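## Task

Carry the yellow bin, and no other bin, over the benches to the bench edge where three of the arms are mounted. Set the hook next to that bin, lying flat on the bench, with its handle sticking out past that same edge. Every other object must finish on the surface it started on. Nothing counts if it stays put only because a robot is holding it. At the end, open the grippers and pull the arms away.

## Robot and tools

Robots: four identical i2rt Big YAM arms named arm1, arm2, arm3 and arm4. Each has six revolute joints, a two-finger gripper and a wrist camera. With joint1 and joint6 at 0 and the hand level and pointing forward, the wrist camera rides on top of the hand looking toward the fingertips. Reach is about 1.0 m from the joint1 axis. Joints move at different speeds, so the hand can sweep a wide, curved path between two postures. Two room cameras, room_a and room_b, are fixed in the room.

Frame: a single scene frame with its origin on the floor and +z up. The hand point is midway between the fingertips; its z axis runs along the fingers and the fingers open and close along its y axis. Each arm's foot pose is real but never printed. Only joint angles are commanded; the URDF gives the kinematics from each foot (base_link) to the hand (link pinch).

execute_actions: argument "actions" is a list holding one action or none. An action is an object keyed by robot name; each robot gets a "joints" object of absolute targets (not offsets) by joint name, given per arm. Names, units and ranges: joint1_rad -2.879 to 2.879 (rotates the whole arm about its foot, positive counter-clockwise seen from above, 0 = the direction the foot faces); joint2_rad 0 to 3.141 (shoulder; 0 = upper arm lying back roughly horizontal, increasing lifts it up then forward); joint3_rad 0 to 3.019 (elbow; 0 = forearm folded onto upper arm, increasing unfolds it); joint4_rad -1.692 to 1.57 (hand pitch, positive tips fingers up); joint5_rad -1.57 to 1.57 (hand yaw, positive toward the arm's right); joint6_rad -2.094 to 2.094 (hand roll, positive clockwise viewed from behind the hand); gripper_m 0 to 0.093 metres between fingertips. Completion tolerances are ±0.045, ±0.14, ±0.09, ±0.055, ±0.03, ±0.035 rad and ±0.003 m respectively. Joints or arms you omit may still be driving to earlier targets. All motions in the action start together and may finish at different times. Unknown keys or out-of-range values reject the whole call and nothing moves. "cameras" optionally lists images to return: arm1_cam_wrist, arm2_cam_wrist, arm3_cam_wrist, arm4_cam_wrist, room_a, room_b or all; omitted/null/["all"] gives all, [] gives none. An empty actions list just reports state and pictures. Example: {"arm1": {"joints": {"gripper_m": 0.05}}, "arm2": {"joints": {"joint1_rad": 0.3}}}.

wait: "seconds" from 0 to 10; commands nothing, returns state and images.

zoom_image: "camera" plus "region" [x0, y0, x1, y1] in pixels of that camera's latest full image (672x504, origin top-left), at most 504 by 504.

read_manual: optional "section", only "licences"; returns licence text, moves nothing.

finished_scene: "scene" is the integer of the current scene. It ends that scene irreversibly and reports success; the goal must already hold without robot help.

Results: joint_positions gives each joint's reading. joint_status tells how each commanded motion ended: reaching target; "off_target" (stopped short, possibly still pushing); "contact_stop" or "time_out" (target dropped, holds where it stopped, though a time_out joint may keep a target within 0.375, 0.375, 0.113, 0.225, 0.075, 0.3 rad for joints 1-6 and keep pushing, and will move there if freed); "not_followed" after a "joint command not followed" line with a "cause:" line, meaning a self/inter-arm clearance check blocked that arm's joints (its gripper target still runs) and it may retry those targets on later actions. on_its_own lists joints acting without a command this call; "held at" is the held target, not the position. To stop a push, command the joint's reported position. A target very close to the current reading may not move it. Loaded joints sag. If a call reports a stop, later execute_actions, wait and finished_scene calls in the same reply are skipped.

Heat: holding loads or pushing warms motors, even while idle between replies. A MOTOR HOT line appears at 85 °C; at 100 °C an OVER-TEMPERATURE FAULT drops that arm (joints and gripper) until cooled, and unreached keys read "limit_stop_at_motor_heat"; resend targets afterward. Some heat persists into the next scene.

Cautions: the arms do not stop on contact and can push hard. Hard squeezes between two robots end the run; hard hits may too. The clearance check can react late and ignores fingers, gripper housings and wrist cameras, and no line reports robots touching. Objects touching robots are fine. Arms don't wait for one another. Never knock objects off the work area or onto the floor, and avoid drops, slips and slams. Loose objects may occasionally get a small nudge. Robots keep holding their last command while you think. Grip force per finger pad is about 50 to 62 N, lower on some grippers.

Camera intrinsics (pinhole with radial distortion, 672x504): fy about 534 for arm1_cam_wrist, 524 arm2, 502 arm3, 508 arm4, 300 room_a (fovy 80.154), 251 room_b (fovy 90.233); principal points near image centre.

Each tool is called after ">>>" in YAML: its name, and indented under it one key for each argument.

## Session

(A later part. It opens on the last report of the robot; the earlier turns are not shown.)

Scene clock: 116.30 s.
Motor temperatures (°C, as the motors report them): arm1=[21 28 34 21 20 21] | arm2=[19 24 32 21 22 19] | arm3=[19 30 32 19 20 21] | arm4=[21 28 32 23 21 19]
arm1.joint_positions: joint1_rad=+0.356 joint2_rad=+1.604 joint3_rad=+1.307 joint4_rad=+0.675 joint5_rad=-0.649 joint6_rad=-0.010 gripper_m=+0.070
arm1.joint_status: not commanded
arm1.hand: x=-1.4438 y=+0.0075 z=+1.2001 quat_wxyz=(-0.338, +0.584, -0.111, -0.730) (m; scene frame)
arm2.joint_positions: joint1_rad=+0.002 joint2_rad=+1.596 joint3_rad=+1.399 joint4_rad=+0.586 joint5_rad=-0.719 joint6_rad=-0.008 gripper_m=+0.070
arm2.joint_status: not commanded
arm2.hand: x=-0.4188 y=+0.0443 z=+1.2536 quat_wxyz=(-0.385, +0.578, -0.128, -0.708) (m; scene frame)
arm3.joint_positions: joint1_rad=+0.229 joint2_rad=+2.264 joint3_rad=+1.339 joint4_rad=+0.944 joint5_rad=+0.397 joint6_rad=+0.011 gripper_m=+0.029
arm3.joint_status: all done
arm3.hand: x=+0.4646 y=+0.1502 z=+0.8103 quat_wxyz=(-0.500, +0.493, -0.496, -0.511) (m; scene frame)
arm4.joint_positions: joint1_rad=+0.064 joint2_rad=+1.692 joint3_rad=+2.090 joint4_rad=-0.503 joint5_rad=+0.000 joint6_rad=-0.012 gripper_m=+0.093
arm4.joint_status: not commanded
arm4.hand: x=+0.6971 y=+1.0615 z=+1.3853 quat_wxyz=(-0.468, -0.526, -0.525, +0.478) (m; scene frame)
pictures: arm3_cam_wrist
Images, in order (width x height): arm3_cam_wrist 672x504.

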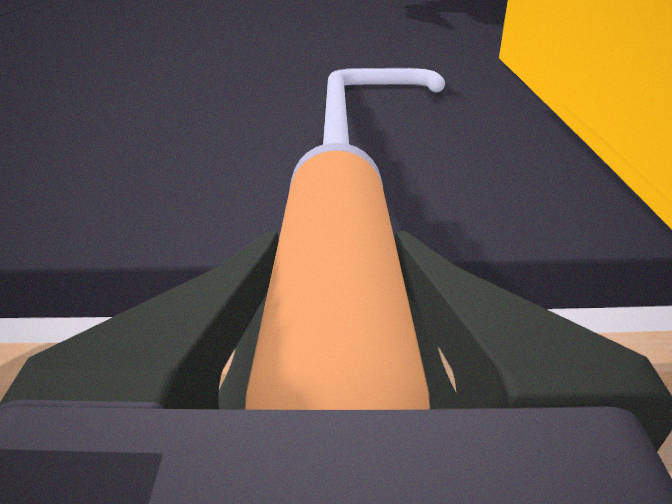

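>>> execute_actions:
  actions:
    - {"arm3":{"joints":{"joint2_rad":2.31,"joint3_rad":1.36}}}
  cameras: []

>>> execute_actions:
  actions:
    - {"arm3":{"joints":{"gripper_m":0.08}}}
  cameras: []

>>> execute_actions:
  actions:
    - {"arm3":{"joints":{"joint2_rad":1.55}}}
  cameras: ["room_a","room_b"]

>>> zoom_image:
  camera: "room_b"
  region: [370,200,470,280]

Scene clock: 122.17 s.
Motor temperatures (°C, as the motors report them): arm1=[21 29 34 21 20 21] | arm2=[19 24 32 21 22 19] | arm3=[19 30 32 19 20 21] | arm4=[21 27 32 23 21 19]
arm1.joint_positions: joint1_rad=+0.356 joint2_rad=+1.604 joint3_rad=+1.307 joint4_rad=+0.675 joint5_rad=-0.649 joint6_rad=-0.010 gripper_m=+0.070
arm1.joint_status: not commanded
arm1.hand: x=-1.4438 y=+0.0075 z=+1.2001 quat_wxyz=(-0.338, +0.584, -0.111, -0.730) (m; scene frame)
arm2.joint_positions: joint1_rad=+0.002 joint2_rad=+1.596 joint3_rad=+1.399 joint4_rad=+0.586 joint5_rad=-0.719 joint6_rad=-0.008 gripper_m=+0.070
arm2.joint_status: not commanded
arm2.hand: x=-0.4188 y=+0.0443 z=+1.2536 quat_wxyz=(-0.385, +0.578, -0.128, -0.708) (m; scene frame)
arm3.joint_positions: joint1_rad=+0.229 joint2_rad=+2.294 joint3_rad=+1.339 joint4_rad=+0.953 joint5_rad=+0.397 joint6_rad=+0.009 gripper_m=+0.029
arm3.joint_status: all done
arm3.hand: x=+0.4655 y=+0.1485 z=+0.7893 quat_wxyz=(-0.497, +0.501, -0.498, -0.504) (m; scene frame)
arm4.joint_positions: joint1_rad=+0.064 joint2_rad=+1.692 joint3_rad=+2.090 joint4_rad=-0.503 joint5_rad=+0.000 joint6_rad=-0.012 gripper_m=+0.093
arm4.joint_status: not commanded
arm4.hand: x=+0.6971 y=+1.0615 z=+1.3853 quat_wxyz=(-0.468, -0.526, -0.525, +0.478) (m; scene frame)
pictures: none
No camera images: the call's "cameras" was empty. Leave "cameras" out to get every camera's image.

Scene clock: 122.83 s.
Motor temperatures (°C, as the motors report them): arm1=[21 29 34 21 20 21] | arm2=[19 24 32 21 22 19] | arm3=[19 30 32 19 20 21] | arm4=[21 27 32 23 21 19]
arm1.joint_positions: joint1_rad=+0.356 joint2_rad=+1.604 joint3_rad=+1.307 joint4_rad=+0.675 joint5_rad=-0.649 joint6_rad=-0.010 gripper_m=+0.070
arm1.joint_status: not commanded
arm1.hand: x=-1.4438 y=+0.0075 z=+1.2001 quat_wxyz=(-0.338, +0.584, -0.111, -0.730) (m; scene frame)
arm2.joint_positions: joint1_rad=+0.002 joint2_rad=+1.596 joint3_rad=+1.399 joint4_rad=+0.586 joint5_rad=-0.719 joint6_rad=-0.008 gripper_m=+0.070
arm2.joint_status: not commanded
arm2.hand: x=-0.4188 y=+0.0443 z=+1.2536 quat_wxyz=(-0.385, +0.578, -0.128, -0.708) (m; scene frame)
arm3.joint_positions: joint1_rad=+0.229 joint2_rad=+2.294 joint3_rad=+1.339 joint4_rad=+0.953 joint5_rad=+0.397 joint6_rad=+0.009 gripper_m=+0.080
arm3.joint_status: all done
arm3.hand: x=+0.4655 y=+0.1485 z=+0.7893 quat_wxyz=(-0.497, +0.501, -0.498, -0.504) (m; scene frame)
arm4.joint_positions: joint1_rad=+0.064 joint2_rad=+1.692 joint3_rad=+2.090 joint4_rad=-0.503 joint5_rad=+0.000 joint6_rad=-0.012 gripper_m=+0.093
arm4.joint_status: not commanded
arm4.hand: x=+0.6971 y=+1.0615 z=+1.3853 quat_wxyz=(-0.468, -0.526, -0.525, +0.478) (m; scene frame)
pictures: none
No camera images: the call's "cameras" was empty. Leave "cameras" out to get every camera's image.

Scene clock: 124.43 s.
Motor temperatures (°C, as the motors report them): arm1=[21 29 34 21 20 21] | arm2=[19 24 32 21 22 19] | arm3=[19 30 32 19 20 21] | arm4=[21 27 32 23 21 19]
arm1.joint_positions: joint1_rad=+0.356 joint2_rad=+1.604 joint3_rad=+1.307 joint4_rad=+0.675 joint5_rad=-0.649 joint6_rad=-0.010 gripper_m=+0.070
arm1.joint_status: not commanded
arm1.hand: x=-1.4438 y=+0.0075 z=+1.2001 quat_wxyz=(-0.338, +0.584, -0.111, -0.730) (m; scene frame)
arm2.joint_positions: joint1_rad=+0.002 joint2_rad=+1.596 joint3_rad=+1.399 joint4_rad=+0.586 joint5_rad=-0.719 joint6_rad=-0.008 gripper_m=+0.070
arm2.joint_status: not commanded
arm2.hand: x=-0.4188 y=+0.0443 z=+1.2536 quat_wxyz=(-0.385, +0.578, -0.128, -0.708) (m; scene frame)
arm3.joint_positions: joint1_rad=+0.229 joint2_rad=+1.540 joint3_rad=+1.344 joint4_rad=+0.976 joint5_rad=+0.397 joint6_rad=+0.009 gripper_m=+0.080
arm3.joint_status: all done
arm3.hand: x=+0.5258 y=+0.0002 z=+1.3323 quat_wxyz=(-0.559, +0.214, -0.358, -0.717) (m; scene frame)
arm4.joint_positions: joint1_rad=+0.064 joint2_rad=+1.692 joint3_rad=+2.090 joint4_rad=-0.503 joint5_rad=+0.000 joint6_rad=-0.012 gripper_m=+0.093
arm4.joint_status: not commanded
arm4.hand: x=+0.6971 y=+1.0615 z=+1.3853 quat_wxyz=(-0.468, -0.526, -0.525, +0.478) (m; scene frame)
pictures: room_a, room_b
Images, in order (width x height): room_a 672x504, room_b 672x504.

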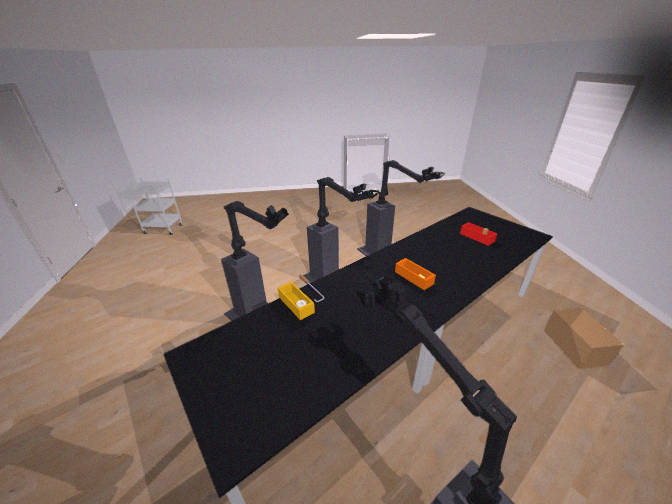

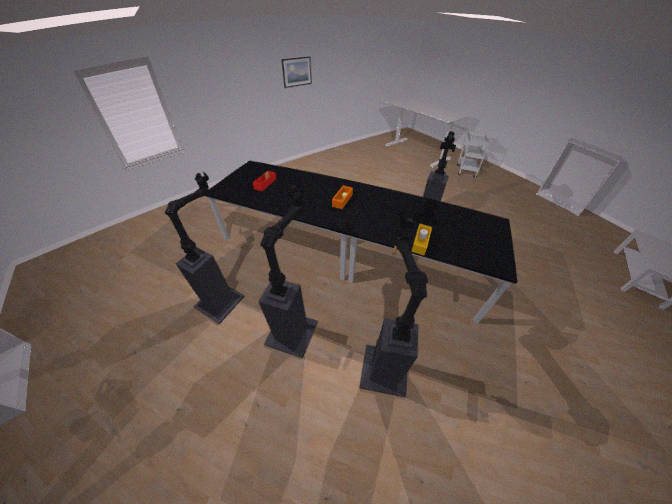

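Region (370, 200, 470, 280) of room_b's 672x504 image, scaled by 5.040, with more detail than that image has; it fills the top 403 rows of this view, and the rest is white.

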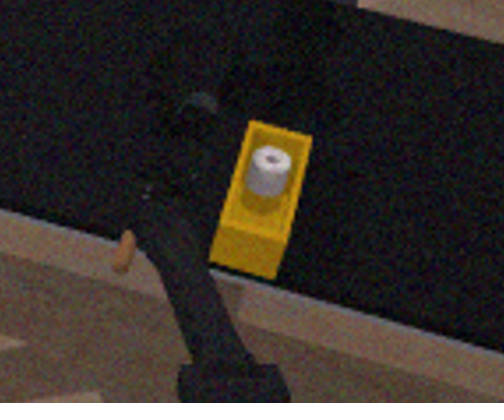

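>>> execute_actions:
  actions:
    - {"arm3":{"joints":{"joint1_rad":-0.13,"joint2_rad":2.0,"joint3_rad":1.16,"joint5_rad":0,"gripper_m":0.05}}}
  cameras: []

>>> execute_actions:
  actions:
    - {"arm3":{"joints":{"joint2_rad":2.14}}}
  cameras: ["arm3_cam_wrist"]

Scene clock: 129.00 s.
Motor temperatures (°C, as the motors report them): arm1=[21 29 34 22 20 21] | arm2=[19 24 32 21 22 19] | arm3=[19 29 32 19 20 21] | arm4=[21 27 32 23 21 19]
arm1.joint_positions: joint1_rad=+0.356 joint2_rad=+1.604 joint3_rad=+1.307 joint4_rad=+0.675 joint5_rad=-0.649 joint6_rad=-0.010 gripper_m=+0.070
arm1.joint_status: not commanded
arm1.hand: x=-1.4438 y=+0.0075 z=+1.2001 quat_wxyz=(-0.338, +0.584, -0.111, -0.730) (m; scene frame)
arm2.joint_positions: joint1_rad=+0.002 joint2_rad=+1.596 joint3_rad=+1.399 joint4_rad=+0.586 joint5_rad=-0.719 joint6_rad=-0.008 gripper_m=+0.070
arm2.joint_status: not commanded
arm2.hand: x=-0.4188 y=+0.0443 z=+1.2536 quat_wxyz=(-0.385, +0.578, -0.128, -0.708) (m; scene frame)
arm3.joint_positions: joint1_rad=-0.125 joint2_rad=+2.017 joint3_rad=+1.147 joint4_rad=+0.976 joint5_rad=+0.003 joint6_rad=+0.008 gripper_m=+0.050
arm3.joint_status: all done
arm3.hand: x=+0.6725 y=+0.1445 z=+0.9104 quat_wxyz=(-0.513, +0.482, -0.460, -0.541) (m; scene frame)
arm4.joint_positions: joint1_rad=+0.064 joint2_rad=+1.692 joint3_rad=+2.090 joint4_rad=-0.503 joint5_rad=+0.000 joint6_rad=-0.012 gripper_m=+0.093
arm4.joint_status: not commanded
arm4.hand: x=+0.6971 y=+1.0615 z=+1.3853 quat_wxyz=(-0.468, -0.526, -0.525, +0.478) (m; scene frame)
pictures: none
No camera images: the call's "cameras" was empty. Leave "cameras" out to get every camera's image.

Scene clock: 130.30 s.
Motor temperatures (°C, as the motors report them): arm1=[21 29 34 22 20 21] | arm2=[19 24 32 21 22 19] | arm3=[19 29 32 19 20 21] | arm4=[21 27 32 23 21 19]
arm1.joint_positions: joint1_rad=+0.356 joint2_rad=+1.604 joint3_rad=+1.307 joint4_rad=+0.675 joint5_rad=-0.649 joint6_rad=-0.010 gripper_m=+0.070
arm1.joint_status: not commanded
arm1.hand: x=-1.4438 y=+0.0075 z=+1.2001 quat_wxyz=(-0.338, +0.584, -0.111, -0.730) (m; scene frame)
arm2.joint_positions: joint1_rad=+0.002 joint2_rad=+1.596 joint3_rad=+1.399 joint4_rad=+0.586 joint5_rad=-0.719 joint6_rad=-0.008 gripper_m=+0.070
arm2.joint_status: not commanded
arm2.hand: x=-0.4188 y=+0.0443 z=+1.2536 quat_wxyz=(-0.385, +0.578, -0.128, -0.708) (m; scene frame)
arm3.joint_positions: joint1_rad=-0.125 joint2_rad=+2.143 joint3_rad=+1.147 joint4_rad=+0.976 joint5_rad=+0.003 joint6_rad=+0.008 gripper_m=+0.050
arm3.joint_status: all done
arm3.hand: x=+0.6729 y=+0.1451 z=+0.8199 quat_wxyz=(-0.483, +0.515, -0.492, -0.509) (m; scene frame)
arm4.joint_positions: joint1_rad=+0.064 joint2_rad=+1.692 joint3_rad=+2.090 joint4_rad=-0.503 joint5_rad=+0.000 joint6_rad=-0.012 gripper_m=+0.093
arm4.joint_status: not commanded
arm4.hand: x=+0.6971 y=+1.0615 z=+1.3853 quat_wxyz=(-0.468, -0.526, -0.525, +0.478) (m; scene frame)
pictures: arm3_cam_wrist
Images, in order (width x height): arm3_cam_wrist 672x504.

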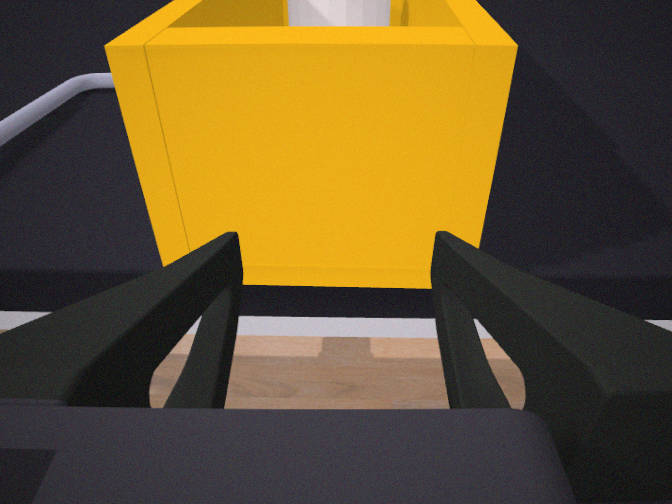

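There is a slight overhang, so I'll nudge the bin back.

>>> execute_actions:
  actions:
    - {"arm3":{"joints":{"joint2_rad":2.23,"joint3_rad":1.41,"joint4_rad":0.86}}}
  cameras: []

>>> execute_actions:
  actions:
    - {"arm3":{"joints":{"joint2_rad":1.75,"joint3_rad":0.7}}}
  cameras: ["arm3_cam_wrist","room_a"]

Scene clock: 133.97 s.
Motor temperatures (°C, as the motors report them): arm1=[21 29 34 22 20 21] | arm2=[19 24 32 21 22 19] | arm3=[19 29 31 19 20 21] | arm4=[21 27 32 23 21 19]
arm1.joint_positions: joint1_rad=+0.356 joint2_rad=+1.604 joint3_rad=+1.307 joint4_rad=+0.675 joint5_rad=-0.649 joint6_rad=-0.010 gripper_m=+0.070
arm1.joint_status: not commanded
arm1.hand: x=-1.4438 y=+0.0075 z=+1.2001 quat_wxyz=(-0.338, +0.584, -0.111, -0.730) (m; scene frame)
arm2.joint_positions: joint1_rad=+0.002 joint2_rad=+1.596 joint3_rad=+1.399 joint4_rad=+0.586 joint5_rad=-0.719 joint6_rad=-0.008 gripper_m=+0.070
arm2.joint_status: not commanded
arm2.hand: x=-0.4188 y=+0.0443 z=+1.2536 quat_wxyz=(-0.385, +0.578, -0.128, -0.708) (m; scene frame)
arm3.joint_positions: joint1_rad=-0.125 joint2_rad=+2.224 joint3_rad=+1.371 joint4_rad=+0.878 joint5_rad=+0.003 joint6_rad=+0.007 gripper_m=+0.050
arm3.joint_status: all done
arm3.hand: x=+0.6694 y=+0.2106 z=+0.8419 quat_wxyz=(-0.494, +0.504, -0.481, -0.521) (m; scene frame)
arm4.joint_positions: joint1_rad=+0.064 joint2_rad=+1.692 joint3_rad=+2.090 joint4_rad=-0.503 joint5_rad=+0.000 joint6_rad=-0.012 gripper_m=+0.093
arm4.joint_status: not commanded
arm4.hand: x=+0.6971 y=+1.0615 z=+1.3853 quat_wxyz=(-0.468, -0.526, -0.525, +0.478) (m; scene frame)
pictures: none
No camera images: the call's "cameras" was empty. Leave "cameras" out to get every camera's image.

Scene clock: 135.50 s.
Motor temperatures (°C, as the motors report them): arm1=[21 29 34 22 20 21] | arm2=[19 24 32 21 22 19] | arm3=[19 29 31 19 20 21] | arm4=[21 27 32 23 21 19]
arm1.joint_positions: joint1_rad=+0.356 joint2_rad=+1.604 joint3_rad=+1.307 joint4_rad=+0.675 joint5_rad=-0.649 joint6_rad=-0.010 gripper_m=+0.070
arm1.joint_status: not commanded
arm1.hand: x=-1.4438 y=+0.0075 z=+1.2001 quat_wxyz=(-0.338, +0.584, -0.111, -0.730) (m; scene frame)
arm2.joint_positions: joint1_rad=+0.002 joint2_rad=+1.596 joint3_rad=+1.399 joint4_rad=+0.586 joint5_rad=-0.719 joint6_rad=-0.008 gripper_m=+0.070
arm2.joint_status: not commanded
arm2.hand: x=-0.4188 y=+0.0443 z=+1.2536 quat_wxyz=(-0.385, +0.578, -0.128, -0.708) (m; scene frame)
arm3.joint_positions: joint1_rad=-0.125 joint2_rad=+1.740 joint3_rad=+0.701 joint4_rad=+0.875 joint5_rad=+0.003 joint6_rad=+0.007 gripper_m=+0.050
arm3.joint_status: all done
arm3.hand: x=+0.6805 y=-0.0035 z=+0.8559 quat_wxyz=(-0.447, +0.550, -0.525, -0.471) (m; scene frame)
arm4.joint_positions: joint1_rad=+0.064 joint2_rad=+1.692 joint3_rad=+2.090 joint4_rad=-0.503 joint5_rad=+0.000 joint6_rad=-0.012 gripper_m=+0.093
arm4.joint_status: not commanded
arm4.hand: x=+0.6971 y=+1.0615 z=+1.3853 quat_wxyz=(-0.468, -0.526, -0.525, +0.478) (m; scene frame)
pictures: arm3_cam_wrist, room_a
Images, in order (width x height): arm3_cam_wrist 672x504, room_a 672x504.

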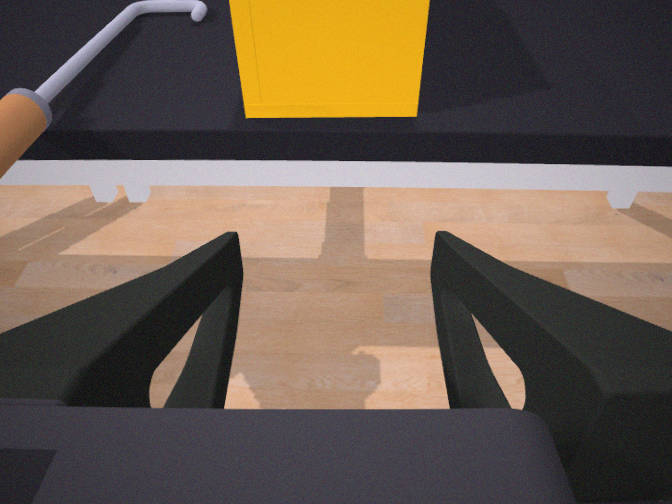

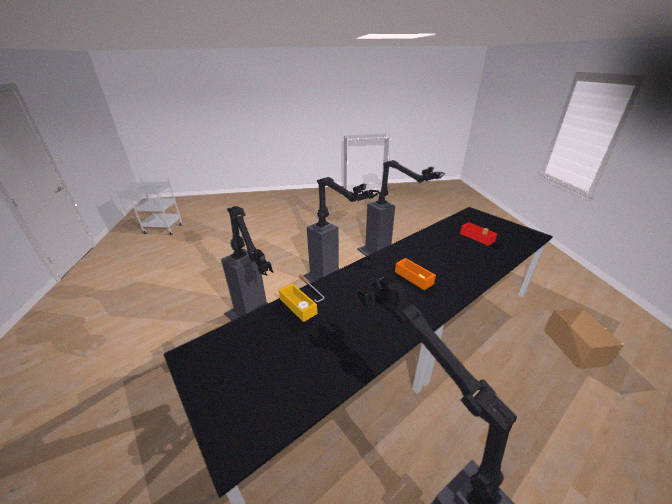

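>>> finished_scene:
  scene: 2

The scene is finished: the task was done.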